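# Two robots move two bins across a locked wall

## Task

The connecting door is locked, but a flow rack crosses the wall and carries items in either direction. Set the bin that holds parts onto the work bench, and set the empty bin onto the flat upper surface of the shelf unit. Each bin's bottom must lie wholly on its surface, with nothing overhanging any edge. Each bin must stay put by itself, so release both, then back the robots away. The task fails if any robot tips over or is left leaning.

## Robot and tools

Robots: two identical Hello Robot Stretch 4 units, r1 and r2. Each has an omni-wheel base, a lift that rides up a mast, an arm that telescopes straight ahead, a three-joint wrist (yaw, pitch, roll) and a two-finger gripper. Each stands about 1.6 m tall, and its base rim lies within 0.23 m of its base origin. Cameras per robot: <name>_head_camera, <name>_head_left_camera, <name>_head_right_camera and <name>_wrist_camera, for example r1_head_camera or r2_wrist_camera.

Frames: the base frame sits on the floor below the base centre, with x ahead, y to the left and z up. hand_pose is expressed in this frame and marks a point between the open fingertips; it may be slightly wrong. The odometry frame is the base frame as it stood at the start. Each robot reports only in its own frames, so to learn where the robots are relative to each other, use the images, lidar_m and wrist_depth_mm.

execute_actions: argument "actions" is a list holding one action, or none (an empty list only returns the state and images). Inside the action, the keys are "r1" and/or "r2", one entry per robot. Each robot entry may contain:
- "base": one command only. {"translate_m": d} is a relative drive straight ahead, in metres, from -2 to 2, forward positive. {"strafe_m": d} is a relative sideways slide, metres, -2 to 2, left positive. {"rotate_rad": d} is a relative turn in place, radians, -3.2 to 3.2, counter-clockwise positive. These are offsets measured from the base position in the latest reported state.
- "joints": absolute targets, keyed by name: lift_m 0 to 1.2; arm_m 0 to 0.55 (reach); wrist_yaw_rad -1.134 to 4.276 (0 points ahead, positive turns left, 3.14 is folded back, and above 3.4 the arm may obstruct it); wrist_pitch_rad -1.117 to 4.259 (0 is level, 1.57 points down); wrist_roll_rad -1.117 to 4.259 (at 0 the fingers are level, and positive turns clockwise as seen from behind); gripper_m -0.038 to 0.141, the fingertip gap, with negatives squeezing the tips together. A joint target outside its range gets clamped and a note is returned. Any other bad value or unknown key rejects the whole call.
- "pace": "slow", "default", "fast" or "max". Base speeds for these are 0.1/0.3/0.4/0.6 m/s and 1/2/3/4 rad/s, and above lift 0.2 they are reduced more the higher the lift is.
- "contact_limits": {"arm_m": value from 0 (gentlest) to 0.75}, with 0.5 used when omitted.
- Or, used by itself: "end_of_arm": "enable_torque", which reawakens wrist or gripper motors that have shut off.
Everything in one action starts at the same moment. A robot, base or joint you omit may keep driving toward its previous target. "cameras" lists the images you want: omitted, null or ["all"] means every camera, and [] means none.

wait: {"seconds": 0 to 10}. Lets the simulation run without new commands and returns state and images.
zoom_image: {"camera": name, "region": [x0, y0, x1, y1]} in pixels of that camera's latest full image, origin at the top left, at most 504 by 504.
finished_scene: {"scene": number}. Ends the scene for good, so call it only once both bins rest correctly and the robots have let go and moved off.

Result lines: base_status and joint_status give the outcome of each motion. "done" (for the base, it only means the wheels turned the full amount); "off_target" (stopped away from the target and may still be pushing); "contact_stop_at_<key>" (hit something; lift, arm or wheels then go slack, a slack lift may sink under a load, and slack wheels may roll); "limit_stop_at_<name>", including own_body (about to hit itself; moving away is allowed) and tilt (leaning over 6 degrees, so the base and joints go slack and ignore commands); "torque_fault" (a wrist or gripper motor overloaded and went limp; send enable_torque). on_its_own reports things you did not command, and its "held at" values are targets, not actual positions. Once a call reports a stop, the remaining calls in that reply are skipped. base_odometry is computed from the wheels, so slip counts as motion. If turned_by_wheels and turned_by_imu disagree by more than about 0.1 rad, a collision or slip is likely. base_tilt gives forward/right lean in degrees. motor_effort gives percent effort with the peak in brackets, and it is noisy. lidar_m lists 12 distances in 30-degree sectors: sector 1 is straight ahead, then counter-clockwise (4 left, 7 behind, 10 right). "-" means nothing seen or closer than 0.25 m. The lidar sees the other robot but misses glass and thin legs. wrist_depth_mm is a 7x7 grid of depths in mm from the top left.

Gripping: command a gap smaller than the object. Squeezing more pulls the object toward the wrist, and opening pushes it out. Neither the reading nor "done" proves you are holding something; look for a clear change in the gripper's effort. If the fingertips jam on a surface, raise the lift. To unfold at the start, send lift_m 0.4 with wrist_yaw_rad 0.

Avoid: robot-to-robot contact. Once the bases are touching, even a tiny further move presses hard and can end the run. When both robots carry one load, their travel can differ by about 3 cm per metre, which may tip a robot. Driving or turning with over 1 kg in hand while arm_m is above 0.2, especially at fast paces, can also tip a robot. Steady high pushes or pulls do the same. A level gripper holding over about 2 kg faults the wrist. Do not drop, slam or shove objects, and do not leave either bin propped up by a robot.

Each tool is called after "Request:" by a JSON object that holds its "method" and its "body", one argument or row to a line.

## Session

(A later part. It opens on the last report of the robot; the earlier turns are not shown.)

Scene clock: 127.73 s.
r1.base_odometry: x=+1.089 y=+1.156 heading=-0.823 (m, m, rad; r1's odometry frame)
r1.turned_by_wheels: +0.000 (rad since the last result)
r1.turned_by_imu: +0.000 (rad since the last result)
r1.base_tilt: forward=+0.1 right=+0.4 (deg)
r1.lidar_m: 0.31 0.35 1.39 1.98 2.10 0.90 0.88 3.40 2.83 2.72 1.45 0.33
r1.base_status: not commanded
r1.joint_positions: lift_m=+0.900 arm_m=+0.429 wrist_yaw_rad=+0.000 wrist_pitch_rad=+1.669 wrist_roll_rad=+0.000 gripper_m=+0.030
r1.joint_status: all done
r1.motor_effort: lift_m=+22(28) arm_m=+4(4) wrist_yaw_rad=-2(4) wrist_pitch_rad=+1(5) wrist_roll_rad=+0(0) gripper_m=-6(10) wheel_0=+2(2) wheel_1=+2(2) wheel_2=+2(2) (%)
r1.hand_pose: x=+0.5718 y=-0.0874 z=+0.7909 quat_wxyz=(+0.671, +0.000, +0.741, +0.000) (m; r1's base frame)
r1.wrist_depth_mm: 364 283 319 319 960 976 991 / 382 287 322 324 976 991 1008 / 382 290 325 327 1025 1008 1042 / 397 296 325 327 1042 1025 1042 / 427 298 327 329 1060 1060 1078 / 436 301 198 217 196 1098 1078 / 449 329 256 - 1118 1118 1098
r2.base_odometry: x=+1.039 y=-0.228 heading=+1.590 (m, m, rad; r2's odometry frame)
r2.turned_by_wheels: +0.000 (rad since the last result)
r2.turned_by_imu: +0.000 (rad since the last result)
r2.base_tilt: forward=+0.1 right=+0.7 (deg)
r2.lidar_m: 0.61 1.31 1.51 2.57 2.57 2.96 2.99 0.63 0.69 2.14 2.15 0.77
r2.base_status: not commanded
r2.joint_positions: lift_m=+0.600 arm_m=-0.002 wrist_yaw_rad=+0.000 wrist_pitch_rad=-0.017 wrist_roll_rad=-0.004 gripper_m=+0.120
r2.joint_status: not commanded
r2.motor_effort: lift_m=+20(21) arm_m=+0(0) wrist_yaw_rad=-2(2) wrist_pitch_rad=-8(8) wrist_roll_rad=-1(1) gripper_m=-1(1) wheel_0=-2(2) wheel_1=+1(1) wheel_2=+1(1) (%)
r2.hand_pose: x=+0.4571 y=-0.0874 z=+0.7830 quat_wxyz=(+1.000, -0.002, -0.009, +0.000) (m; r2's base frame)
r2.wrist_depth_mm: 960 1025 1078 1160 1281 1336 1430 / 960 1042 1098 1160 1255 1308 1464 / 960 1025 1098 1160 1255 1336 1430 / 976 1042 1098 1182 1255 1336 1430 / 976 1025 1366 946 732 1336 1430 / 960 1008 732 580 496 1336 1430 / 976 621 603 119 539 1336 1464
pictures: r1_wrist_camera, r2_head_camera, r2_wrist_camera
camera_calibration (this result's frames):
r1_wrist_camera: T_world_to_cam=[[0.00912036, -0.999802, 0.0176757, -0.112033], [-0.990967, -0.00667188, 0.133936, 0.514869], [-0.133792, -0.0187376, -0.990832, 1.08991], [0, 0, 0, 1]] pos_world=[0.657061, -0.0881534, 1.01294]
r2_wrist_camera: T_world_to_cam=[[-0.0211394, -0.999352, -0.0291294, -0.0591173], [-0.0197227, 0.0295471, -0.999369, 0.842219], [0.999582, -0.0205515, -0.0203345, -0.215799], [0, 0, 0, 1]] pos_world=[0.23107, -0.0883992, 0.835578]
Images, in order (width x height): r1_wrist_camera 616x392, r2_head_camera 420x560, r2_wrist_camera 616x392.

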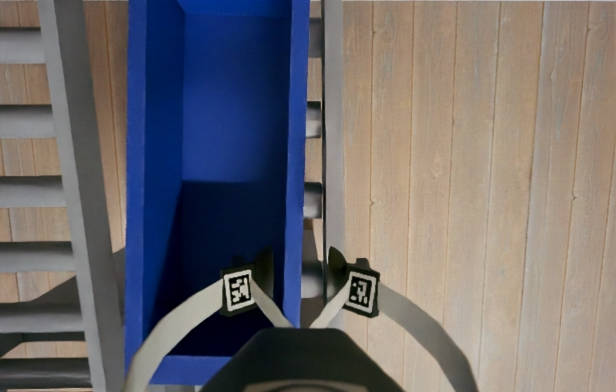

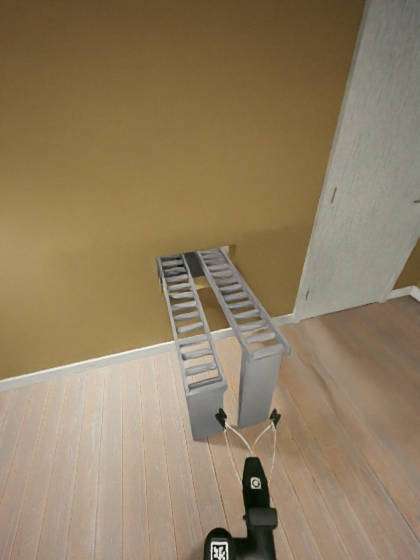

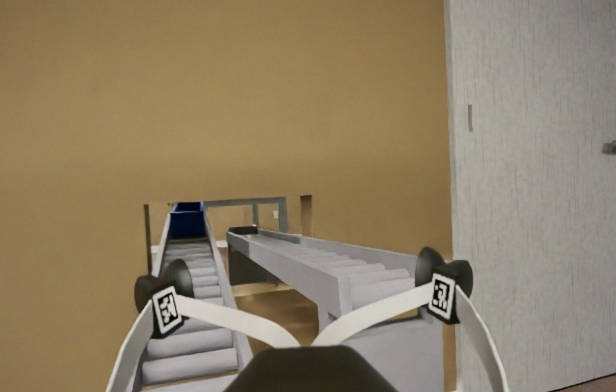

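Request:
{"method": "execute_actions", "body": {
  "actions": [
    {"r1":{"base":{"translate_m":-0.3},"joints":{"arm_m":0.1,"lift_m":1.15,"wrist_pitch_rad":1.57}},"r2":{"joints":{"lift_m":0.85,"wrist_pitch_rad":1.57,"gripper_m":0.05}}}
  ],
  "cameras": ["r1_head_camera","r2_wrist_camera","r2_head_camera"]
}}

Scene clock: 130.40 s.
r1.base_odometry: x=+0.885 y=+1.376 heading=-0.823 (m, m, rad; r1's odometry frame)
r1.turned_by_wheels: +0.000 (rad since the last result)
r1.turned_by_imu: +0.002 (rad since the last result)
r1.base_tilt: forward=+0.1 right=+0.3 (deg)
r1.lidar_m: 0.63 0.64 1.85 2.00 0.85 0.61 0.60 3.10 2.85 2.71 1.87 1.35
r1.base_status: done
r1.joint_positions: lift_m=+1.150 arm_m=+0.101 wrist_yaw_rad=+0.000 wrist_pitch_rad=+1.570 wrist_roll_rad=+0.000 gripper_m=+0.030
r1.joint_status: all done
r1.motor_effort: lift_m=+22(25) arm_m=-5(4) wrist_yaw_rad=-2(3) wrist_pitch_rad=-1(1) wrist_roll_rad=+0(0) gripper_m=-3(5) wheel_0=-2(6) wheel_1=-1(3) wheel_2=+2(10) (%)
r1.hand_pose: x=+0.2719 y=-0.0874 z=+1.0395 quat_wxyz=(+0.707, +0.000, +0.707, +0.000) (m; r1's base frame)
r1.wrist_depth_mm: 1255 866 946 1008 1281 1281 1308 / 1255 1255 1255 1281 1281 1255 1336 / 1229 1255 1255 1281 1281 1308 1308 / 1255 1308 1281 1308 1308 1308 1308 / 1281 1308 1118 1060 1336 1308 1308 / 1255 1255 198 217 196 1281 1308 / 1255 1308 1308 - 1308 1336 1336
r2.base_odometry: x=+1.039 y=-0.228 heading=+1.590 (m, m, rad; r2's odometry frame)
r2.turned_by_wheels: +0.000 (rad since the last result)
r2.turned_by_imu: -0.001 (rad since the last result)
r2.base_tilt: forward=+0.1 right=+0.7 (deg)
r2.lidar_m: 0.62 1.30 1.50 2.56 2.57 2.96 3.00 0.63 0.69 2.14 2.15 0.75
r2.base_status: not commanded
r2.joint_positions: lift_m=+0.850 arm_m=-0.002 wrist_yaw_rad=+0.000 wrist_pitch_rad=+1.570 wrist_roll_rad=-0.004 gripper_m=+0.050
r2.joint_status: all done
r2.motor_effort: lift_m=+22(22) arm_m=+0(1) wrist_yaw_rad=-2(3) wrist_pitch_rad=-2(9) wrist_roll_rad=-1(1) gripper_m=-5(0) wheel_0=-2(2) wheel_1=+0(0) wheel_2=+1(1) (%)
r2.hand_pose: x=+0.1689 y=-0.0874 z=+0.7393 quat_wxyz=(+0.707, -0.001, +0.707, +0.001) (m; r2's base frame)
r2.wrist_depth_mm: 931 931 931 931 946 946 946 / 931 931 946 946 946 946 946 / 931 960 946 946 960 960 960 / 946 946 946 960 960 960 960 / 960 960 741 750 960 976 976 / 960 960 189 759 190 976 976 / 960 976 768 118 976 976 991
pictures: r1_head_camera, r2_head_camera, r2_wrist_camera
camera_calibration (this result's frames):
r2_wrist_camera: T_world_to_cam=[[-0.0287993, -0.999348, 0.0217665, -0.102859], [-0.998909, 0.0295738, 0.0361421, 0.192775], [-0.0367623, -0.0207019, -0.99911, 0.970108], [0, 0, 0, 1]] pos_world=[0.225266, -0.08841, 0.964516]
Images, in order (width x height): r1_head_camera 420x560, r2_head_camera 420x560, r2_wrist_camera 616x392.

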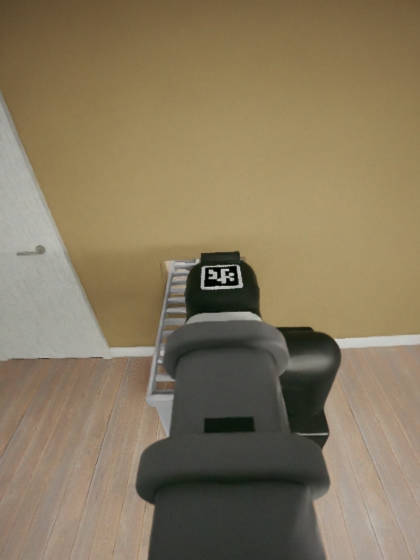

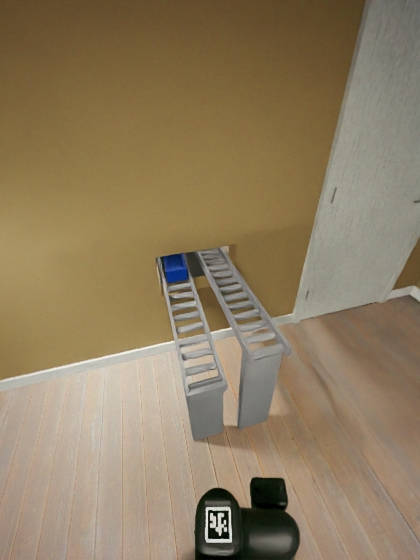

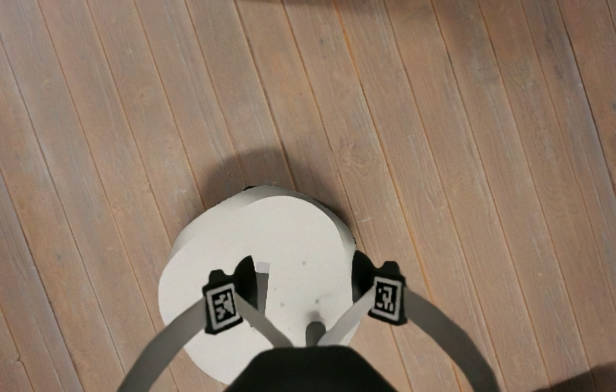

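Request:
{"method": "execute_actions", "body": {
  "actions": [
    {"r1":{"base":{"strafe_m":-0.3}},"r2":{"base":{"rotate_rad":0.15}}}
  ],
  "cameras": []
}}

Request:
{"method": "execute_actions", "body": {
  "actions": [
    {"r1":{"base":{"translate_m":-1.05}}}
  ],
  "cameras": ["r2_head_camera","r2_wrist_camera"]
}}

Request:
{"method": "execute_actions", "body": {
  "actions": [
    {"r1":{"base":{"rotate_rad":1.61},"joints":{"wrist_roll_rad":1.57}}}
  ],
  "cameras": ["r1_head_camera","r1_head_left_camera"]
}}

Scene clock: 133.63 s.
r1.base_odometry: x=+0.665 y=+1.172 heading=-0.823 (m, m, rad; r1's odometry frame)
r1.turned_by_wheels: +0.000 (rad since the last result)
r1.turned_by_imu: +0.001 (rad since the last result)
r1.base_tilt: forward=+0.1 right=+0.3 (deg)
r1.lidar_m: 0.64 0.67 1.81 2.28 0.89 0.69 1.39 3.10 2.50 2.42 1.88 1.36
r1.base_status: done
r1.joint_positions: lift_m=+1.150 arm_m=+0.101 wrist_yaw_rad=+0.000 wrist_pitch_rad=+1.570 wrist_roll_rad=+0.000 gripper_m=+0.030
r1.joint_status: not commanded
r1.motor_effort: lift_m=+22(22) arm_m=-5(4) wrist_yaw_rad=-2(2) wrist_pitch_rad=+0(1) wrist_roll_rad=+1(1) gripper_m=-7(8) wheel_0=+3(11) wheel_1=+0(12) wheel_2=+0(1) (%)
r1.hand_pose: x=+0.2719 y=-0.0874 z=+1.0395 quat_wxyz=(+0.707, +0.000, +0.707, +0.000) (m; r1's base frame)
r1.wrist_depth_mm: 854 820 1205 1255 1281 1281 1281 / 1255 1205 1255 1255 1281 1281 1281 / 1255 1255 1255 1255 1281 1308 1308 / 1281 1255 1281 1281 1308 1281 1336 / 1255 1281 1118 1078 1336 1336 1336 / 1308 1308 198 217 196 1308 1336 / 1281 1281 1308 - 1308 1336 1336
r2.base_odometry: x=+1.039 y=-0.228 heading=+1.740 (m, m, rad; r2's odometry frame)
r2.turned_by_wheels: +0.150 (rad since the last result)
r2.turned_by_imu: +0.152 (rad since the last result)
r2.base_tilt: forward=+0.0 right=+0.7 (deg)
r2.lidar_m: 0.62 1.32 1.69 2.57 2.61 3.21 3.00 0.64 0.76 2.14 2.13 0.69
r2.base_status: done
r2.joint_positions: lift_m=+0.850 arm_m=-0.002 wrist_yaw_rad=+0.000 wrist_pitch_rad=+1.570 wrist_roll_rad=-0.004 gripper_m=+0.050
r2.joint_status: not commanded
r2.motor_effort: lift_m=+22(22) arm_m=-1(0) wrist_yaw_rad=+0(0) wrist_pitch_rad=-2(1) wrist_roll_rad=-1(1) gripper_m=-5(4) wheel_0=-1(5) wheel_1=+0(5) wheel_2=+1(3) (%)
r2.hand_pose: x=+0.1689 y=-0.0874 z=+0.7393 quat_wxyz=(+0.707, -0.001, +0.707, +0.001) (m; r2's base frame)
r2.wrist_depth_mm: 931 931 931 946 946 960 946 / 931 946 946 946 946 946 960 / 946 946 946 946 960 960 960 / 960 946 946 946 960 960 976 / 960 960 759 750 960 976 960 / 960 960 189 759 190 976 991 / 976 976 759 118 976 991 991
pictures: none
No camera images: the call's "cameras" was empty. Leave "cameras" out to get every camera's image.

Scene clock: 138.63 s.
r1.base_odometry: x=-0.048 y=+1.942 heading=-0.823 (m, m, rad; r1's odometry frame)
r1.turned_by_wheels: +0.000 (rad since the last result)
r1.turned_by_imu: +0.006 (rad since the last result)
r1.base_tilt: forward=+0.1 right=+0.3 (deg)
r1.lidar_m: 1.70 0.45 0.34 0.29 0.33 0.48 1.94 2.03 2.55 2.38 2.49 2.47
r1.base_status: done
r1.joint_positions: lift_m=+1.150 arm_m=+0.101 wrist_yaw_rad=+0.000 wrist_pitch_rad=+1.570 wrist_roll_rad=+0.000 gripper_m=+0.030
r1.joint_status: not commanded
r1.motor_effort: lift_m=+22(22) arm_m=-5(5) wrist_yaw_rad=-2(2) wrist_pitch_rad=+0(0) wrist_roll_rad=+0(2) gripper_m=-3(9) wheel_0=-4(8) wheel_1=-1(7) wheel_2=+0(9) (%)
r1.hand_pose: x=+0.2719 y=-0.0874 z=+1.0396 quat_wxyz=(+0.707, +0.000, +0.707, +0.000) (m; r1's base frame)
r1.wrist_depth_mm: 1229 1255 1281 1229 1281 1255 1308 / 1255 1281 1281 1281 1255 1308 1281 / 1255 1281 1281 1281 1281 1281 1281 / 1255 1281 1281 1308 1281 1308 1308 / 1255 1255 1098 1078 1308 1281 1281 / 1255 1281 198 219 197 1308 1336 / 1281 1281 1281 - 1336 1336 1336
r2.base_odometry: x=+1.039 y=-0.228 heading=+1.740 (m, m, rad; r2's odometry frame)
r2.turned_by_wheels: +0.000 (rad since the last result)
r2.turned_by_imu: -0.001 (rad since the last result)
r2.base_tilt: forward=+0.1 right=+0.7 (deg)
r2.lidar_m: 0.61 1.33 1.66 2.56 2.60 3.25 2.99 0.63 0.76 2.14 2.12 0.69
r2.base_status: not commanded
r2.joint_positions: lift_m=+0.850 arm_m=-0.002 wrist_yaw_rad=+0.000 wrist_pitch_rad=+1.570 wrist_roll_rad=-0.004 gripper_m=+0.050
r2.joint_status: not commanded
r2.motor_effort: lift_m=+22(22) arm_m=+0(0) wrist_yaw_rad=+3(3) wrist_pitch_rad=-2(1) wrist_roll_rad=-2(1) gripper_m=-5(4) wheel_0=-1(2) wheel_1=+0(0) wheel_2=+1(1) (%)
r2.hand_pose: x=+0.1689 y=-0.0874 z=+0.7393 quat_wxyz=(+0.707, -0.001, +0.707, +0.001) (m; r2's base frame)
r2.wrist_depth_mm: 931 931 931 946 931 946 960 / 946 931 931 946 946 946 946 / 946 960 946 946 960 960 960 / 946 946 946 960 960 960 960 / 960 960 750 750 960 976 976 / 960 960 189 759 190 976 976 / 976 976 768 119 976 976 991
pictures: r2_head_camera, r2_wrist_camera
camera_calibration (this result's frames):
r2_wrist_camera: T_world_to_cam=[[-0.0287997, -0.999348, 0.0217665, -0.102859], [-0.998909, 0.0295742, 0.0361421, 0.192775], [-0.0367623, -0.0207019, -0.99911, 0.970108], [0, 0, 0, 1]] pos_world=[0.225266, -0.08841, 0.964516]
Images, in order (width x height): r2_head_camera 420x560, r2_wrist_camera 616x392.

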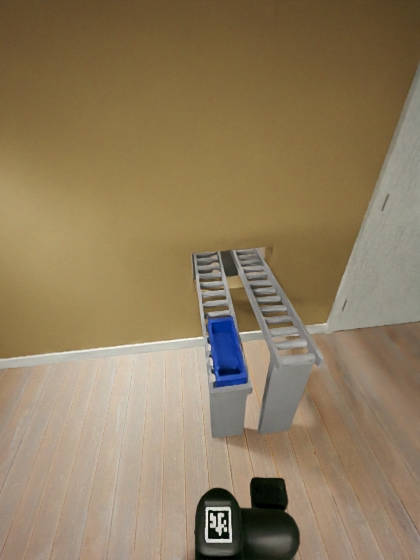

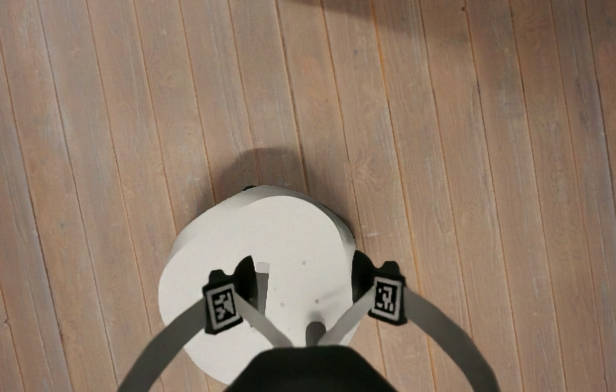

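Scene clock: 141.30 s.
r1.base_odometry: x=-0.049 y=+1.942 heading=+0.786 (m, m, rad; r1's odometry frame)
r1.turned_by_wheels: +1.609 (rad since the last result)
r1.turned_by_imu: +1.571 (rad since the last result)
r1.base_tilt: forward=+0.1 right=+0.4 (deg)
r1.lidar_m: 0.31 0.34 0.44 1.93 2.01 2.55 2.44 2.58 2.43 1.70 0.43 0.33
r1.base_status: done
r1.joint_positions: lift_m=+1.150 arm_m=+0.101 wrist_yaw_rad=+0.000 wrist_pitch_rad=+1.570 wrist_roll_rad=+1.570 gripper_m=+0.030
r1.joint_status: all done
r1.motor_effort: lift_m=+22(22) arm_m=-4(5) wrist_yaw_rad=-3(3) wrist_pitch_rad=+0(0) wrist_roll_rad=+1(3) gripper_m=-9(5) wheel_0=-4(8) wheel_1=-3(7) wheel_2=-2(6) (%)
r1.hand_pose: x=+0.2719 y=-0.0874 z=+1.0396 quat_wxyz=(+0.500, +0.500, +0.500, -0.500) (m; r1's base frame)
r1.wrist_depth_mm: 492 492 496 1255 1255 1281 1281 / 496 488 496 1255 1255 1281 1336 / 480 492 500 1229 1255 1308 1308 / 459 477 504 1255 1078 1078 1336 / 459 488 504 1308 1078 1308 1308 / 480 473 199 217 196 1308 1336 / 445 449 512 - 1336 1336 1308
r2.base_odometry: x=+1.039 y=-0.228 heading=+1.740 (m, m, rad; r2's odometry frame)
r2.turned_by_wheels: +0.000 (rad since the last result)
r2.turned_by_imu: -0.001 (rad since the last result)
r2.base_tilt: forward=+0.1 right=+0.7 (deg)
r2.lidar_m: 0.62 1.31 1.68 2.57 2.59 3.24 3.00 0.65 0.76 2.13 2.15 0.71
r2.base_status: not commanded
r2.joint_positions: lift_m=+0.850 arm_m=-0.002 wrist_yaw_rad=+0.000 wrist_pitch_rad=+1.570 wrist_roll_rad=-0.004 gripper_m=+0.050
r2.joint_status: not commanded
r2.motor_effort: lift_m=+22(22) arm_m=+0(0) wrist_yaw_rad=-1(0) wrist_pitch_rad=-2(1) wrist_roll_rad=-1(2) gripper_m=-2(4) wheel_0=-1(2) wheel_1=+0(0) wheel_2=+1(1) (%)
r2.hand_pose: x=+0.1689 y=-0.0874 z=+0.7393 quat_wxyz=(+0.707, -0.001, +0.707, +0.001) (m; r2's base frame)
r2.wrist_depth_mm: 917 931 931 946 946 946 946 / 946 946 946 946 946 946 960 / 946 946 946 946 960 960 960 / 946 946 960 960 960 960 960 / 960 960 750 750 960 976 976 / 960 960 189 759 190 991 976 / 960 960 759 118 976 991 991
pictures: r1_head_camera, r1_head_left_camera
Images, in order (width x height): r1_head_camera 420x560, r1_head_left_camera 420x672.

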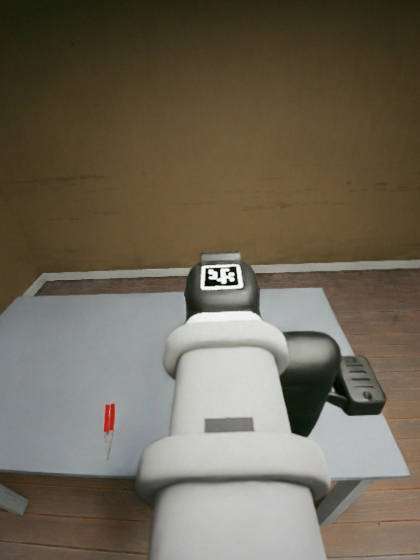

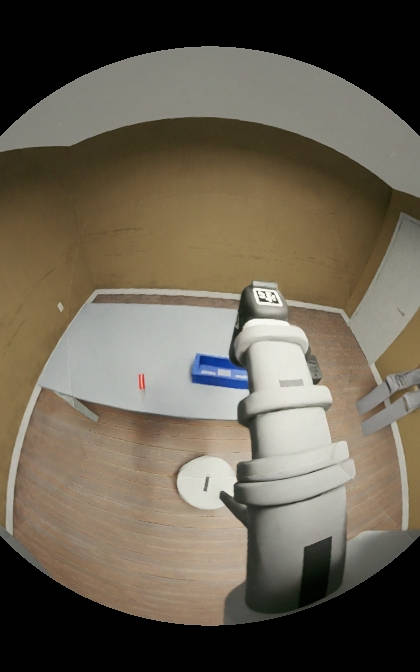

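Request:
{"method": "execute_actions", "body": {
  "actions": [
    {"r1":{"joints":{"arm_m":0.2,"lift_m":1.2}},"r2":{"base":{"rotate_rad":0.07}}}
  ],
  "cameras": ["r1_wrist_camera","r2_head_camera","r2_wrist_camera"]
}}

Scene clock: 142.83 s.
r1.base_odometry: x=-0.049 y=+1.942 heading=+0.786 (m, m, rad; r1's odometry frame)
r1.turned_by_wheels: +0.000 (rad since the last result)
r1.turned_by_imu: +0.000 (rad since the last result)
r1.base_tilt: forward=+0.1 right=+0.4 (deg)
r1.lidar_m: 0.31 0.33 0.47 1.94 2.05 2.54 2.44 2.59 2.43 1.71 0.43 0.33
r1.base_status: not commanded
r1.joint_positions: lift_m=+1.200 arm_m=+0.199 wrist_yaw_rad=+0.000 wrist_pitch_rad=+1.570 wrist_roll_rad=+1.570 gripper_m=+0.030
r1.joint_status: all done
r1.motor_effort: lift_m=+22(31) arm_m=+4(7) wrist_yaw_rad=-3(3) wrist_pitch_rad=+0(1) wrist_roll_rad=+1(2) gripper_m=-7(7) wheel_0=-4(4) wheel_1=-3(3) wheel_2=-2(2) (%)
r1.hand_pose: x=+0.3703 y=-0.0874 z=+1.0895 quat_wxyz=(+0.500, +0.500, +0.500, -0.500) (m; r1's base frame)
r1.wrist_depth_mm: 535 539 549 544 1336 1366 1366 / 539 544 544 554 1336 1336 1366 / 544 544 554 554 1336 1336 1336 / 539 539 539 559 1138 1118 676 / 544 512 525 559 1138 1366 1366 / 549 535 198 218 197 1397 1366 / 554 469 559 - 1366 1397 1397
r2.base_odometry: x=+1.039 y=-0.228 heading=+1.810 (m, m, rad; r2's odometry frame)
r2.turned_by_wheels: +0.070 (rad since the last result)
r2.turned_by_imu: +0.071 (rad since the last result)
r2.base_tilt: forward=+0.1 right=+0.7 (deg)
r2.lidar_m: 0.60 1.34 1.77 2.56 2.63 3.14 1.08 0.63 0.79 2.15 1.96 0.64
r2.base_status: done
r2.joint_positions: lift_m=+0.850 arm_m=-0.002 wrist_yaw_rad=+0.000 wrist_pitch_rad=+1.570 wrist_roll_rad=-0.004 gripper_m=+0.050
r2.joint_status: not commanded
r2.motor_effort: lift_m=+22(22) arm_m=+0(1) wrist_yaw_rad=-1(1) wrist_pitch_rad=-2(2) wrist_roll_rad=-1(2) gripper_m=-4(3) wheel_0=-1(5) wheel_1=+1(5) wheel_2=+1(4) (%)
r2.hand_pose: x=+0.1689 y=-0.0874 z=+0.7393 quat_wxyz=(+0.707, -0.001, +0.707, +0.001) (m; r2's base frame)
r2.wrist_depth_mm: 931 931 931 946 946 946 946 / 946 931 931 946 946 960 960 / 946 946 946 960 960 960 960 / 946 960 960 960 960 960 960 / 960 946 750 759 960 960 976 / 976 976 189 759 190 976 991 / 960 960 759 118 976 991 991
pictures: r1_wrist_camera, r2_head_camera, r2_wrist_camera
camera_calibration (this result's frames):
r1_wrist_camera: T_world_to_cam=[[-0.999807, -0.00844474, 0.0177552, 0.34469], [-0.00780788, 0.999334, 0.0356371, 0.106215], [-0.0180443, 0.0354916, -0.999207, 1.32981], [0, 0, 0, 1]] pos_world=[0.369448, -0.150431, 1.31885]
r2_wrist_camera: T_world_to_cam=[[-0.0287996, -0.999348, 0.0217665, -0.102859], [-0.998909, 0.0295742, 0.0361421, 0.192775], [-0.0367623, -0.0207019, -0.99911, 0.970108], [0, 0, 0, 1]] pos_world=[0.225266, -0.08841, 0.964516]
Images, in order (width x height): r1_wrist_camera 616x392, r2_head_camera 420x560, r2_wrist_camera 616x392.

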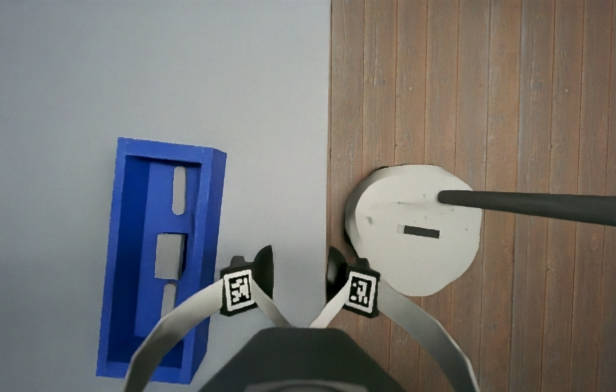

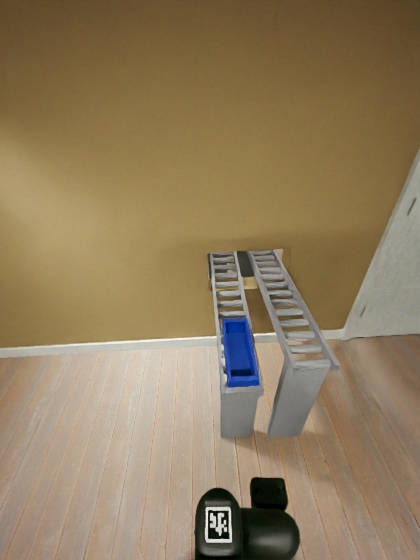

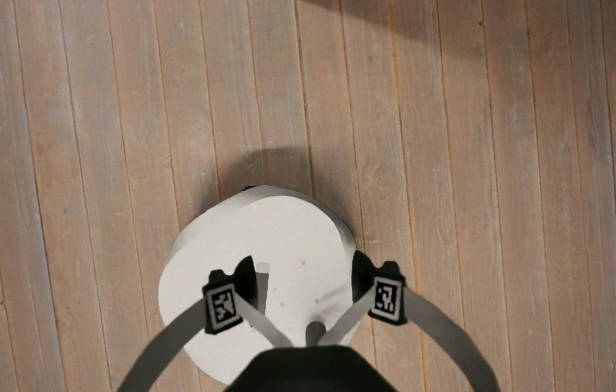

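Request:
{"method": "execute_actions", "body": {
  "actions": [
    {"r1":{"base":{"translate_m":-0.5},"joints":{"arm_m":0.0,"lift_m":0.8}},"r2":{"base":{"translate_m":0.35},"joints":{"arm_m":0.4}}}
  ],
  "cameras": ["r2_head_left_camera","r2_wrist_camera"]
}}

Scene clock: 146.80 s.
r1.base_odometry: x=-0.402 y=+1.588 heading=+0.786 (m, m, rad; r1's odometry frame)
r1.turned_by_wheels: +0.000 (rad since the last result)
r1.turned_by_imu: +0.003 (rad since the last result)
r1.base_tilt: forward=+0.1 right=+0.4 (deg)
r1.lidar_m: 0.79 0.86 1.22 1.94 2.06 2.02 1.94 1.99 2.43 2.32 1.79 0.83
r1.base_status: done
r1.joint_positions: lift_m=+0.800 arm_m=+0.001 wrist_yaw_rad=+0.000 wrist_pitch_rad=+1.570 wrist_roll_rad=+1.570 gripper_m=+0.030
r1.joint_status: all done
r1.motor_effort: lift_m=+18(19) arm_m=-5(5) wrist_yaw_rad=-2(3) wrist_pitch_rad=-1(1) wrist_roll_rad=+1(0) gripper_m=-6(9) wheel_0=-3(7) wheel_1=-2(6) wheel_2=-1(11) (%)
r1.hand_pose: x=+0.1719 y=-0.0874 z=+0.6899 quat_wxyz=(+0.500, +0.500, +0.500, -0.500) (m; r1's base frame)
r1.wrist_depth_mm: 904 904 891 904 917 904 931 / 904 917 917 904 917 931 917 / 904 891 917 931 931 946 946 / 904 917 917 715 715 723 917 / 917 904 931 707 723 723 946 / 917 904 197 218 196 931 946 / 931 931 960 - 946 946 960
r2.base_odometry: x=+0.956 y=+0.112 heading=+1.810 (m, m, rad; r2's odometry frame)
r2.turned_by_wheels: +0.000 (rad since the last result)
r2.turned_by_imu: -0.002 (rad since the last result)
r2.base_tilt: forward=+0.1 right=+0.7 (deg)
r2.lidar_m: 0.26 0.99 1.30 2.58 2.66 3.49 0.99 0.95 2.25 2.13 0.47 0.28
r2.base_status: done
r2.joint_positions: lift_m=+0.850 arm_m=+0.399 wrist_yaw_rad=+0.000 wrist_pitch_rad=+1.570 wrist_roll_rad=-0.004 gripper_m=+0.050
r2.joint_status: all done
r2.motor_effort: lift_m=+22(22) arm_m=+7(9) wrist_yaw_rad=+0(2) wrist_pitch_rad=-2(2) wrist_roll_rad=-1(2) gripper_m=-6(2) wheel_0=+1(5) wheel_1=-1(3) wheel_2=+0(11) (%)
r2.hand_pose: x=+0.5699 y=-0.0874 z=+0.7393 quat_wxyz=(+0.707, -0.001, +0.707, +0.001) (m; r2's base frame)
r2.wrist_depth_mm: 778 831 349 904 891 878 287 / 931 931 359 364 946 946 290 / 946 946 946 946 960 960 279 / 946 946 370 373 960 960 281 / 946 960 359 289 359 976 279 / 960 960 189 377 191 661 285 / 976 976 976 118 580 455 286
pictures: r2_head_left_camera, r2_wrist_camera
camera_calibration (this result's frames):
r2_wrist_camera: T_world_to_cam=[[-0.0285186, -0.999356, 0.0217648, -0.0914702], [-0.99892, 0.0292919, 0.0360797, 0.593353], [-0.036694, -0.0207123, -0.999112, 0.984815], [0, 0, 0, 1]] pos_world=[0.62624, -0.088394, 0.964523]
Images, in order (width x height): r2_head_left_camera 420x672, r2_wrist_camera 616x392.

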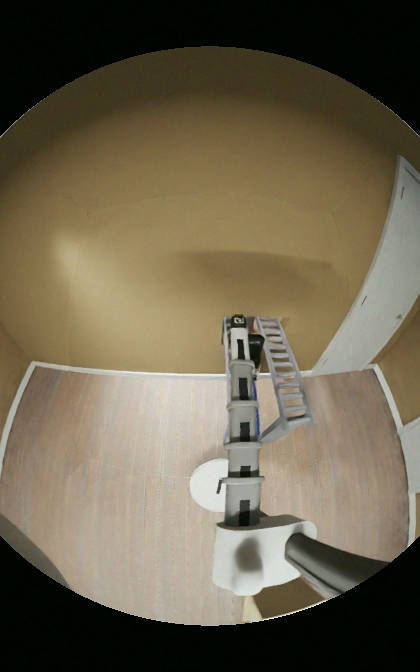

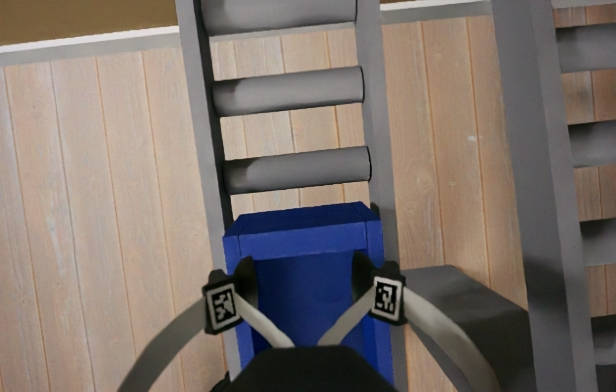

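Request:
{"method": "execute_actions", "body": {
  "actions": [
    {"r2":{"base":{"translate_m":-0.1}}}
  ],
  "cameras": []
}}

Request:
{"method": "execute_actions", "body": {
  "actions": [
    {"r2":{"base":{"rotate_rad":0.06},"joints":{"lift_m":0.82}}}
  ],
  "cameras": ["r2_wrist_camera"]
}}

Scene clock: 149.17 s.
r1.base_odometry: x=-0.402 y=+1.588 heading=+0.786 (m, m, rad; r1's odometry frame)
r1.turned_by_wheels: +0.000 (rad since the last result)
r1.turned_by_imu: +0.001 (rad since the last result)
r1.base_tilt: forward=+0.1 right=+0.4 (deg)
r1.lidar_m: 0.79 0.85 1.24 1.92 2.06 2.02 1.95 1.99 2.40 2.33 1.76 0.82
r1.base_status: not commanded
r1.joint_positions: lift_m=+0.800 arm_m=+0.001 wrist_yaw_rad=+0.000 wrist_pitch_rad=+1.570 wrist_roll_rad=+1.570 gripper_m=+0.030
r1.joint_status: not commanded
r1.motor_effort: lift_m=+18(18) arm_m=-5(4) wrist_yaw_rad=-2(2) wrist_pitch_rad=+1(1) wrist_roll_rad=+2(3) gripper_m=-6(6) wheel_0=-3(3) wheel_1=-2(2) wheel_2=+0(1) (%)
r1.hand_pose: x=+0.1719 y=-0.0874 z=+0.6899 quat_wxyz=(+0.500, +0.500, +0.500, -0.500) (m; r1's base frame)
r1.wrist_depth_mm: 891 904 904 904 931 931 931 / 904 891 904 917 931 917 946 / 904 904 931 917 917 917 946 / 891 904 917 723 707 723 946 / 904 917 917 723 723 732 946 / 904 917 197 218 196 946 960 / 904 931 946 - 946 946 976
r2.base_odometry: x=+0.980 y=+0.015 heading=+1.810 (m, m, rad; r2's odometry frame)
r2.turned_by_wheels: +0.000 (rad since the last result)
r2.turned_by_imu: +0.000 (rad since the last result)
r2.base_tilt: forward=+0.1 right=+0.6 (deg)
r2.lidar_m: 0.36 1.08 1.44 2.58 2.65 3.41 1.00 0.86 2.27 2.11 0.59 0.39
r2.base_status: done
r2.joint_positions: lift_m=+0.850 arm_m=+0.399 wrist_yaw_rad=+0.000 wrist_pitch_rad=+1.570 wrist_roll_rad=-0.004 gripper_m=+0.050
r2.joint_status: not commanded
r2.motor_effort: lift_m=+22(22) arm_m=+7(7) wrist_yaw_rad=+2(1) wrist_pitch_rad=-2(2) wrist_roll_rad=-1(3) gripper_m=-5(6) wheel_0=+0(5) wheel_1=+0(2) wheel_2=+0(11) (%)
r2.hand_pose: x=+0.5699 y=-0.0874 z=+0.7394 quat_wxyz=(+0.707, -0.001, +0.707, +0.001) (m; r2's base frame)
r2.wrist_depth_mm: 931 931 946 931 931 931 274 / 931 931 364 364 946 946 270 / 946 931 353 364 946 960 276 / 946 946 368 370 366 960 279 / 946 946 368 379 370 647 285 / 960 960 189 387 191 436 287 / 960 976 976 118 389 351 296
pictures: none
No camera images: the call's "cameras" was empty. Leave "cameras" out to get every camera's image.

Scene clock: 150.10 s.
r1.base_odometry: x=-0.402 y=+1.588 heading=+0.786 (m, m, rad; r1's odometry frame)
r1.turned_by_wheels: +0.000 (rad since the last result)
r1.turned_by_imu: +0.000 (rad since the last result)
r1.base_tilt: forward=+0.1 right=+0.3 (deg)
r1.lidar_m: 0.79 0.86 1.23 1.93 2.03 2.04 1.94 2.02 2.40 2.30 1.79 0.84
r1.base_status: not commanded
r1.joint_positions: lift_m=+0.800 arm_m=+0.001 wrist_yaw_rad=+0.000 wrist_pitch_rad=+1.570 wrist_roll_rad=+1.570 gripper_m=+0.030
r1.joint_status: not commanded
r1.motor_effort: lift_m=+18(18) arm_m=-4(5) wrist_yaw_rad=-3(2) wrist_pitch_rad=+1(1) wrist_roll_rad=+2(1) gripper_m=-6(5) wheel_0=-3(3) wheel_1=-2(2) wheel_2=-1(0) (%)
r1.hand_pose: x=+0.1719 y=-0.0874 z=+0.6899 quat_wxyz=(+0.500, +0.500, +0.500, -0.500) (m; r1's base frame)
r1.wrist_depth_mm: 917 878 904 917 904 904 931 / 904 917 904 917 917 931 931 / 891 891 917 904 931 931 931 / 904 917 931 707 715 715 946 / 904 917 931 707 707 723 946 / 904 917 198 217 197 960 960 / 917 917 931 - 946 960 960
r2.base_odometry: x=+0.980 y=+0.015 heading=+1.869 (m, m, rad; r2's odometry frame)
r2.turned_by_wheels: +0.060 (rad since the last result)
r2.turned_by_imu: +0.061 (rad since the last result)
r2.base_tilt: forward=+0.1 right=+0.7 (deg)
r2.lidar_m: 0.37 1.11 1.53 2.58 2.68 3.36 0.87 0.86 2.23 2.13 0.56 0.37
r2.base_status: done
r2.joint_positions: lift_m=+0.820 arm_m=+0.399 wrist_yaw_rad=+0.000 wrist_pitch_rad=+1.570 wrist_roll_rad=-0.004 gripper_m=+0.050
r2.joint_status: all done
r2.motor_effort: lift_m=+13(21) arm_m=+7(7) wrist_yaw_rad=+1(1) wrist_pitch_rad=-1(2) wrist_roll_rad=-1(2) gripper_m=-7(6) wheel_0=-1(3) wheel_1=-1(3) wheel_2=+1(2) (%)
r2.hand_pose: x=+0.5699 y=-0.0874 z=+0.7101 quat_wxyz=(+0.707, -0.001, +0.707, +0.001) (m; r2's base frame)
r2.wrist_depth_mm: 904 891 891 917 904 904 917 / 917 917 904 334 336 917 931 / 917 917 917 334 310 917 917 / 917 917 917 342 340 931 931 / 917 931 931 347 293 750 946 / 931 917 189 345 190 473 442 / 931 931 931 118 343 389 347
pictures: r2_wrist_camera
camera_calibration (this result's frames):
r2_wrist_camera: T_world_to_cam=[[-0.0285237, -0.999356, 0.0217665, -0.0908321], [-0.998917, 0.0292983, 0.0361408, 0.59436], [-0.0367553, -0.0207121, -0.99911, 0.955626], [0, 0, 0, 1]] pos_world=[0.62625, -0.0883944, 0.935272]
Images, in order (width x height): r2_wrist_camera 616x392.

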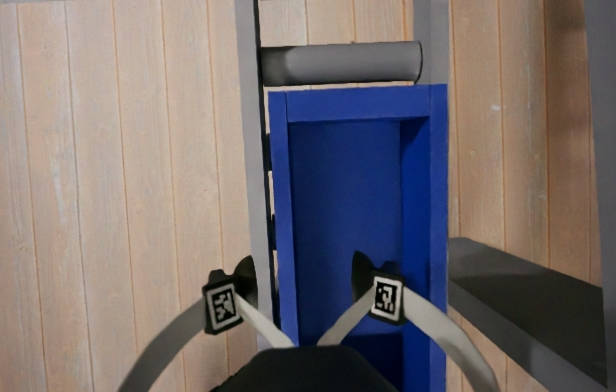

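Request:
{"method": "execute_actions", "body": {
  "actions": [
    {"r2":{"base":{"strafe_m":0.013}}}
  ],
  "cameras": []
}}

Request:
{"method": "execute_actions", "body": {
  "actions": [
    {"r2":{"joints":{"lift_m":0.745},"pace":"slow"}}
  ],
  "cameras": ["r2_wrist_camera"]
}}

Scene clock: 151.13 s.
r1.base_odometry: x=-0.402 y=+1.588 heading=+0.786 (m, m, rad; r1's odometry frame)
r1.turned_by_wheels: +0.000 (rad since the last result)
r1.turned_by_imu: +0.000 (rad since the last result)
r1.base_tilt: forward=+0.1 right=+0.3 (deg)
r1.lidar_m: 0.80 0.86 1.24 1.91 2.07 2.01 1.93 1.99 2.41 2.33 1.79 0.83
r1.base_status: not commanded
r1.joint_positions: lift_m=+0.800 arm_m=+0.001 wrist_yaw_rad=+0.000 wrist_pitch_rad=+1.570 wrist_roll_rad=+1.570 gripper_m=+0.030
r1.joint_status: not commanded
r1.motor_effort: lift_m=+18(18) arm_m=-5(5) wrist_yaw_rad=-2(2) wrist_pitch_rad=+0(0) wrist_roll_rad=+1(2) gripper_m=-4(6) wheel_0=-3(3) wheel_1=-2(2) wheel_2=-1(1) (%)
r1.hand_pose: x=+0.1719 y=-0.0874 z=+0.6899 quat_wxyz=(+0.500, +0.500, +0.500, -0.500) (m; r1's base frame)
r1.wrist_depth_mm: 878 891 917 917 917 917 931 / 904 904 878 904 917 931 931 / 891 891 917 917 931 931 931 / 917 891 904 707 723 707 931 / 917 931 931 715 715 723 946 / 917 917 198 217 196 960 946 / 917 946 931 - 946 960 960
r2.base_odometry: x=+0.967 y=+0.011 heading=+1.869 (m, m, rad; r2's odometry frame)
r2.turned_by_wheels: +0.000 (rad since the last result)
r2.turned_by_imu: -0.001 (rad since the last result)
r2.base_tilt: forward=+0.0 right=+0.6 (deg)
r2.lidar_m: 0.38 1.10 1.52 2.56 2.65 3.36 0.86 0.88 2.24 2.14 0.59 0.39
r2.base_status: done
r2.joint_positions: lift_m=+0.820 arm_m=+0.399 wrist_yaw_rad=+0.000 wrist_pitch_rad=+1.570 wrist_roll_rad=-0.004 gripper_m=+0.050
r2.joint_status: not commanded
r2.motor_effort: lift_m=+13(13) arm_m=+7(7) wrist_yaw_rad=+0(1) wrist_pitch_rad=-2(1) wrist_roll_rad=-1(1) gripper_m=-4(4) wheel_0=-2(8) wheel_1=-2(7) wheel_2=+0(4) (%)
r2.hand_pose: x=+0.5699 y=-0.0874 z=+0.7101 quat_wxyz=(+0.707, -0.001, +0.707, +0.001) (m; r2's base frame)
r2.wrist_depth_mm: 891 904 891 904 917 904 917 / 917 904 904 334 336 917 917 / 904 917 917 334 334 931 931 / 931 917 917 340 342 931 931 / 917 931 931 345 336 661 946 / 931 931 189 353 190 466 442 / 946 931 946 118 362 286 353
pictures: none
No camera images: the call's "cameras" was empty. Leave "cameras" out to get every camera's image.

Scene clock: 152.63 s.
r1.base_odometry: x=-0.402 y=+1.588 heading=+0.786 (m, m, rad; r1's odometry frame)
r1.turned_by_wheels: +0.000 (rad since the last result)
r1.turned_by_imu: +0.000 (rad since the last result)
r1.base_tilt: forward=+0.1 right=+0.3 (deg)
r1.lidar_m: 0.80 0.85 1.22 1.94 2.06 2.05 1.93 1.99 2.40 2.34 1.82 0.82
r1.base_status: not commanded
r1.joint_positions: lift_m=+0.800 arm_m=+0.001 wrist_yaw_rad=+0.000 wrist_pitch_rad=+1.570 wrist_roll_rad=+1.570 gripper_m=+0.030
r1.joint_status: not commanded
r1.motor_effort: lift_m=+18(18) arm_m=-5(5) wrist_yaw_rad=-2(2) wrist_pitch_rad=+0(1) wrist_roll_rad=+2(1) gripper_m=-2(7) wheel_0=-3(3) wheel_1=-2(2) wheel_2=-1(1) (%)
r1.hand_pose: x=+0.1719 y=-0.0874 z=+0.6899 quat_wxyz=(+0.500, +0.500, +0.500, -0.500) (m; r1's base frame)
r1.wrist_depth_mm: 891 891 904 917 917 931 946 / 891 904 904 931 946 946 946 / 904 904 931 917 931 931 946 / 904 917 946 715 715 723 976 / 917 917 917 715 707 732 946 / 917 917 197 218 196 946 976 / 917 931 946 - 946 976 976
r2.base_odometry: x=+0.967 y=+0.011 heading=+1.869 (m, m, rad; r2's odometry frame)
r2.turned_by_wheels: +0.000 (rad since the last result)
r2.turned_by_imu: +0.000 (rad since the last result)
r2.base_tilt: forward=+0.1 right=+0.7 (deg)
r2.lidar_m: 0.38 1.10 1.53 2.57 2.66 3.34 0.86 0.87 2.26 2.16 0.57 0.38
r2.base_status: not commanded
r2.joint_positions: lift_m=+0.745 arm_m=+0.399 wrist_yaw_rad=+0.000 wrist_pitch_rad=+1.570 wrist_roll_rad=-0.004 gripper_m=+0.050
r2.joint_status: all done
r2.motor_effort: lift_m=+12(13) arm_m=+7(7) wrist_yaw_rad=-1(1) wrist_pitch_rad=-1(2) wrist_roll_rad=-2(1) gripper_m=-4(3) wheel_0=-2(2) wheel_1=-2(2) wheel_2=+0(0) (%)
r2.hand_pose: x=+0.5699 y=-0.0874 z=+0.6351 quat_wxyz=(+0.707, -0.001, +0.707, +0.001) (m; r2's base frame)
r2.wrist_depth_mm: 820 831 831 263 262 251 842 / 820 831 842 179 180 181 854 / 831 831 842 260 262 208 854 / 842 854 854 265 267 212 866 / 854 854 842 271 272 216 866 / 866 854 189 276 191 205 442 / 866 866 866 119 285 200 351
pictures: r2_wrist_camera
camera_calibration (this result's frames):
r2_wrist_camera: T_world_to_cam=[[-0.0285234, -0.999356, 0.0217665, -0.0892002], [-0.998917, 0.0292981, 0.0361409, 0.597072], [-0.0367554, -0.0207121, -0.99911, 0.880716], [0, 0, 0, 1]] pos_world=[0.626253, -0.0883944, 0.860294]
Images, in order (width x height): r2_wrist_camera 616x392.

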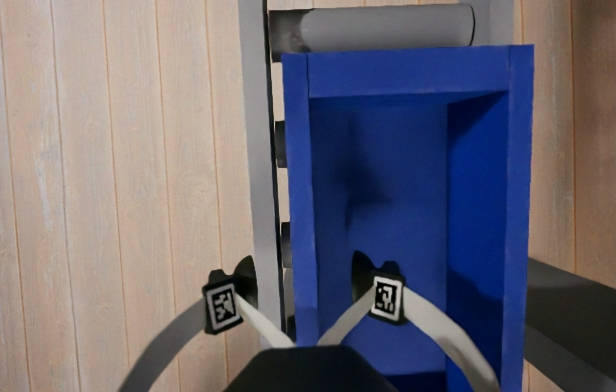

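Request:
{"method": "execute_actions", "body": {
  "actions": [
    {"r2":{"joints":{"lift_m":0.76},"pace":"slow"}}
  ],
  "cameras": []
}}

Request:
{"method": "execute_actions", "body": {
  "actions": [
    {"r2":{"joints":{"gripper_m":-0.025}}}
  ],
  "cameras": ["r2_wrist_camera"]
}}

Request:
{"method": "execute_actions", "body": {
  "actions": [
    {"r2":{"joints":{"lift_m":0.9}}}
  ],
  "cameras": ["r2_wrist_camera","r2_head_left_camera"]
}}

Scene clock: 153.93 s.
r1.base_odometry: x=-0.402 y=+1.588 heading=+0.786 (m, m, rad; r1's odometry frame)
r1.turned_by_wheels: +0.000 (rad since the last result)
r1.turned_by_imu: +0.000 (rad since the last result)
r1.base_tilt: forward=+0.1 right=+0.3 (deg)
r1.lidar_m: 0.79 0.83 1.23 1.94 2.07 2.03 1.94 2.02 2.43 2.31 1.79 0.86
r1.base_status: not commanded
r1.joint_positions: lift_m=+0.800 arm_m=+0.001 wrist_yaw_rad=+0.000 wrist_pitch_rad=+1.570 wrist_roll_rad=+1.570 gripper_m=+0.030
r1.joint_status: not commanded
r1.motor_effort: lift_m=+18(18) arm_m=-4(5) wrist_yaw_rad=-2(2) wrist_pitch_rad=+0(1) wrist_roll_rad=+1(1) gripper_m=-6(5) wheel_0=-3(3) wheel_1=-2(2) wheel_2=-1(1) (%)
r1.hand_pose: x=+0.1719 y=-0.0874 z=+0.6899 quat_wxyz=(+0.500, +0.500, +0.500, -0.500) (m; r1's base frame)
r1.wrist_depth_mm: 891 904 917 917 904 946 931 / 904 917 904 931 917 931 931 / 917 904 946 917 917 946 946 / 904 931 931 707 715 715 946 / 904 904 931 707 723 732 946 / 904 917 198 218 196 931 960 / 904 946 946 - 946 946 960
r2.base_odometry: x=+0.967 y=+0.011 heading=+1.869 (m, m, rad; r2's odometry frame)
r2.turned_by_wheels: +0.000 (rad since the last result)
r2.turned_by_imu: +0.000 (rad since the last result)
r2.base_tilt: forward=+0.1 right=+0.7 (deg)
r2.lidar_m: 0.38 1.10 1.53 2.56 2.67 3.33 0.87 0.87 2.25 2.15 0.58 0.39
r2.base_status: not commanded
r2.joint_positions: lift_m=+0.760 arm_m=+0.399 wrist_yaw_rad=+0.000 wrist_pitch_rad=+1.570 wrist_roll_rad=-0.004 gripper_m=+0.050
r2.joint_status: all done
r2.motor_effort: lift_m=+23(22) arm_m=+7(7) wrist_yaw_rad=-2(0) wrist_pitch_rad=-1(2) wrist_roll_rad=-1(1) gripper_m=-5(2) wheel_0=-2(2) wheel_1=-2(2) wheel_2=+0(0) (%)
r2.hand_pose: x=+0.5699 y=-0.0874 z=+0.6493 quat_wxyz=(+0.707, -0.001, +0.707, +0.001) (m; r2's base frame)
r2.wrist_depth_mm: 842 854 842 279 278 277 854 / 854 854 854 194 193 195 866 / 854 854 854 273 277 224 878 / 854 866 866 278 281 229 878 / 866 866 878 285 287 233 878 / 866 878 189 290 190 220 442 / 878 878 891 118 300 216 353
pictures: none
No camera images: the call's "cameras" was empty. Leave "cameras" out to get every camera's image.

Scene clock: 155.40 s.
r1.base_odometry: x=-0.402 y=+1.588 heading=+0.786 (m, m, rad; r1's odometry frame)
r1.turned_by_wheels: +0.000 (rad since the last result)
r1.turned_by_imu: +0.000 (rad since the last result)
r1.base_tilt: forward=+0.1 right=+0.4 (deg)
r1.lidar_m: 0.80 0.86 1.24 1.94 2.05 2.03 1.94 2.02 2.41 2.33 1.81 0.83
r1.base_status: not commanded
r1.joint_positions: lift_m=+0.800 arm_m=+0.001 wrist_yaw_rad=+0.000 wrist_pitch_rad=+1.570 wrist_roll_rad=+1.570 gripper_m=+0.030
r1.joint_status: not commanded
r1.motor_effort: lift_m=+18(18) arm_m=-5(5) wrist_yaw_rad=-2(2) wrist_pitch_rad=+1(0) wrist_roll_rad=+3(0) gripper_m=-5(2) wheel_0=-3(3) wheel_1=-2(2) wheel_2=-1(1) (%)
r1.hand_pose: x=+0.1719 y=-0.0874 z=+0.6899 quat_wxyz=(+0.500, +0.500, +0.500, -0.500) (m; r1's base frame)
r1.wrist_depth_mm: 891 904 917 904 931 917 931 / 891 904 917 917 917 931 917 / 904 904 904 931 946 946 931 / 917 917 917 715 715 715 946 / 917 917 917 715 715 715 946 / 917 917 197 219 196 931 976 / 917 917 917 - 946 946 960
r2.base_odometry: x=+0.967 y=+0.011 heading=+1.869 (m, m, rad; r2's odometry frame)
r2.turned_by_wheels: +0.000 (rad since the last result)
r2.turned_by_imu: +0.000 (rad since the last result)
r2.base_tilt: forward=+0.1 right=+0.7 (deg)
r2.lidar_m: 0.38 1.10 1.50 2.57 2.67 3.35 0.86 0.87 2.24 2.15 0.56 0.39
r2.base_status: not commanded
r2.joint_positions: lift_m=+0.760 arm_m=+0.399 wrist_yaw_rad=+0.000 wrist_pitch_rad=+1.570 wrist_roll_rad=-0.004 gripper_m=-0.024
r2.joint_status: all done
r2.motor_effort: lift_m=+22(22) arm_m=+7(7) wrist_yaw_rad=+0(0) wrist_pitch_rad=-1(1) wrist_roll_rad=-1(1) gripper_m=-23(21) wheel_0=-2(2) wheel_1=-2(2) wheel_2=+0(0) (%)
r2.hand_pose: x=+0.5699 y=-0.0874 z=+0.6493 quat_wxyz=(+0.707, -0.001, +0.707, +0.001) (m; r2's base frame)
r2.wrist_depth_mm: 842 842 842 278 277 274 854 / 842 842 854 184 185 186 854 / 854 854 854 266 268 207 866 / 854 866 866 272 274 225 878 / 866 866 866 273 281 229 878 / 878 878 182 202 179 216 439 / 878 866 891 118 294 209 351
pictures: r2_wrist_camera
camera_calibration (this result's frames):
r2_wrist_camera: T_world_to_cam=[[-0.0285249, -0.999356, 0.021765, -0.0895069], [-0.998919, 0.0292984, 0.0360869, 0.596613], [-0.0367013, -0.0207121, -0.999112, 0.894873], [0, 0, 0, 1]] pos_world=[0.626258, -0.0883944, 0.874497]
Images, in order (width x height): r2_wrist_camera 616x392.

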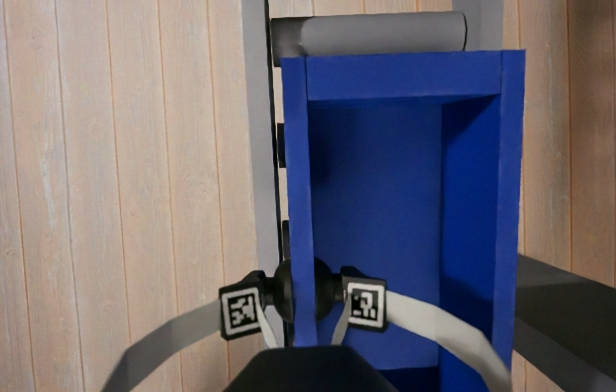

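Scene clock: 157.03 s.
r1.base_odometry: x=-0.402 y=+1.588 heading=+0.786 (m, m, rad; r1's odometry frame)
r1.turned_by_wheels: +0.000 (rad since the last result)
r1.turned_by_imu: +0.000 (rad since the last result)
r1.base_tilt: forward=+0.1 right=+0.3 (deg)
r1.lidar_m: 0.79 0.88 1.24 1.93 2.05 2.03 1.92 1.99 2.42 2.33 1.76 0.84
r1.base_status: not commanded
r1.joint_positions: lift_m=+0.800 arm_m=+0.001 wrist_yaw_rad=+0.000 wrist_pitch_rad=+1.570 wrist_roll_rad=+1.570 gripper_m=+0.030
r1.joint_status: not commanded
r1.motor_effort: lift_m=+18(18) arm_m=-5(5) wrist_yaw_rad=-2(2) wrist_pitch_rad=+2(0) wrist_roll_rad=+3(2) gripper_m=-8(4) wheel_0=-3(3) wheel_1=-2(2) wheel_2=-1(1) (%)
r1.hand_pose: x=+0.1719 y=-0.0874 z=+0.6899 quat_wxyz=(+0.500, +0.500, +0.500, -0.500) (m; r1's base frame)
r1.wrist_depth_mm: 904 891 917 904 917 931 917 / 904 904 904 904 931 946 931 / 904 904 917 931 931 917 946 / 917 904 917 715 723 715 931 / 931 917 931 715 715 715 960 / 931 931 198 217 198 960 960 / 917 917 946 - 946 960 960
r2.base_odometry: x=+0.967 y=+0.011 heading=+1.869 (m, m, rad; r2's odometry frame)
r2.turned_by_wheels: +0.000 (rad since the last result)
r2.turned_by_imu: +0.000 (rad since the last result)
r2.base_tilt: forward=+0.1 right=+0.7 (deg)
r2.lidar_m: 0.36 1.12 1.54 2.57 2.67 3.34 0.86 0.88 2.25 2.15 0.58 0.38
r2.base_status: not commanded
r2.joint_positions: lift_m=+0.900 arm_m=+0.399 wrist_yaw_rad=+0.000 wrist_pitch_rad=+1.570 wrist_roll_rad=-0.004 gripper_m=-0.024
r2.joint_status: all done
r2.motor_effort: lift_m=+23(24) arm_m=+7(7) wrist_yaw_rad=+0(2) wrist_pitch_rad=-1(1) wrist_roll_rad=+0(0) gripper_m=-22(22) wheel_0=-2(2) wheel_1=-2(2) wheel_2=+0(0) (%)
r2.hand_pose: x=+0.5700 y=-0.0874 z=+0.7893 quat_wxyz=(+0.707, -0.001, +0.707, +0.001) (m; r2's base frame)
r2.wrist_depth_mm: 976 991 976 418 424 1008 329 / 991 991 991 185 185 186 334 / 976 991 991 267 268 208 338 / 991 1008 1008 273 274 225 342 / 1008 1008 1008 278 281 229 343 / 1008 1008 182 202 179 216 347 / 1025 1025 1025 118 294 210 351
pictures: r2_head_left_camera, r2_wrist_camera
camera_calibration (this result's frames):
r2_wrist_camera: T_world_to_cam=[[-0.0285278, -0.999356, 0.0217611, -0.0925472], [-0.998924, 0.0292983, 0.0359532, 0.591712], [-0.0365676, -0.0207121, -0.999117, 1.03464], [0, 0, 0, 1]] pos_world=[0.626269, -0.0883944, 1.01446]
Images, in order (width x height): r2_head_left_camera 420x672, r2_wrist_camera 616x392.

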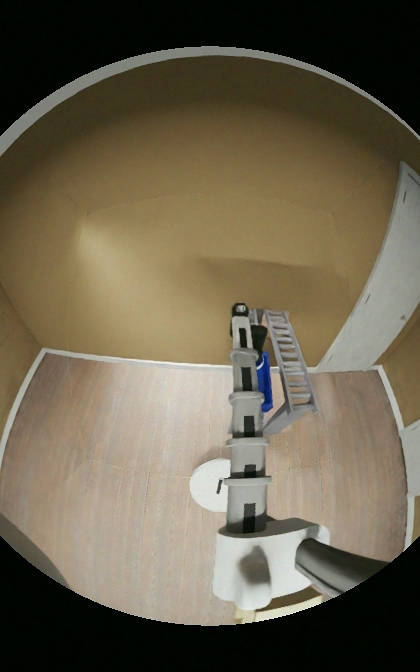

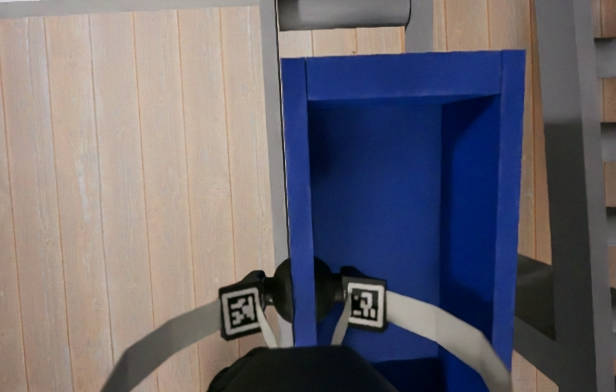

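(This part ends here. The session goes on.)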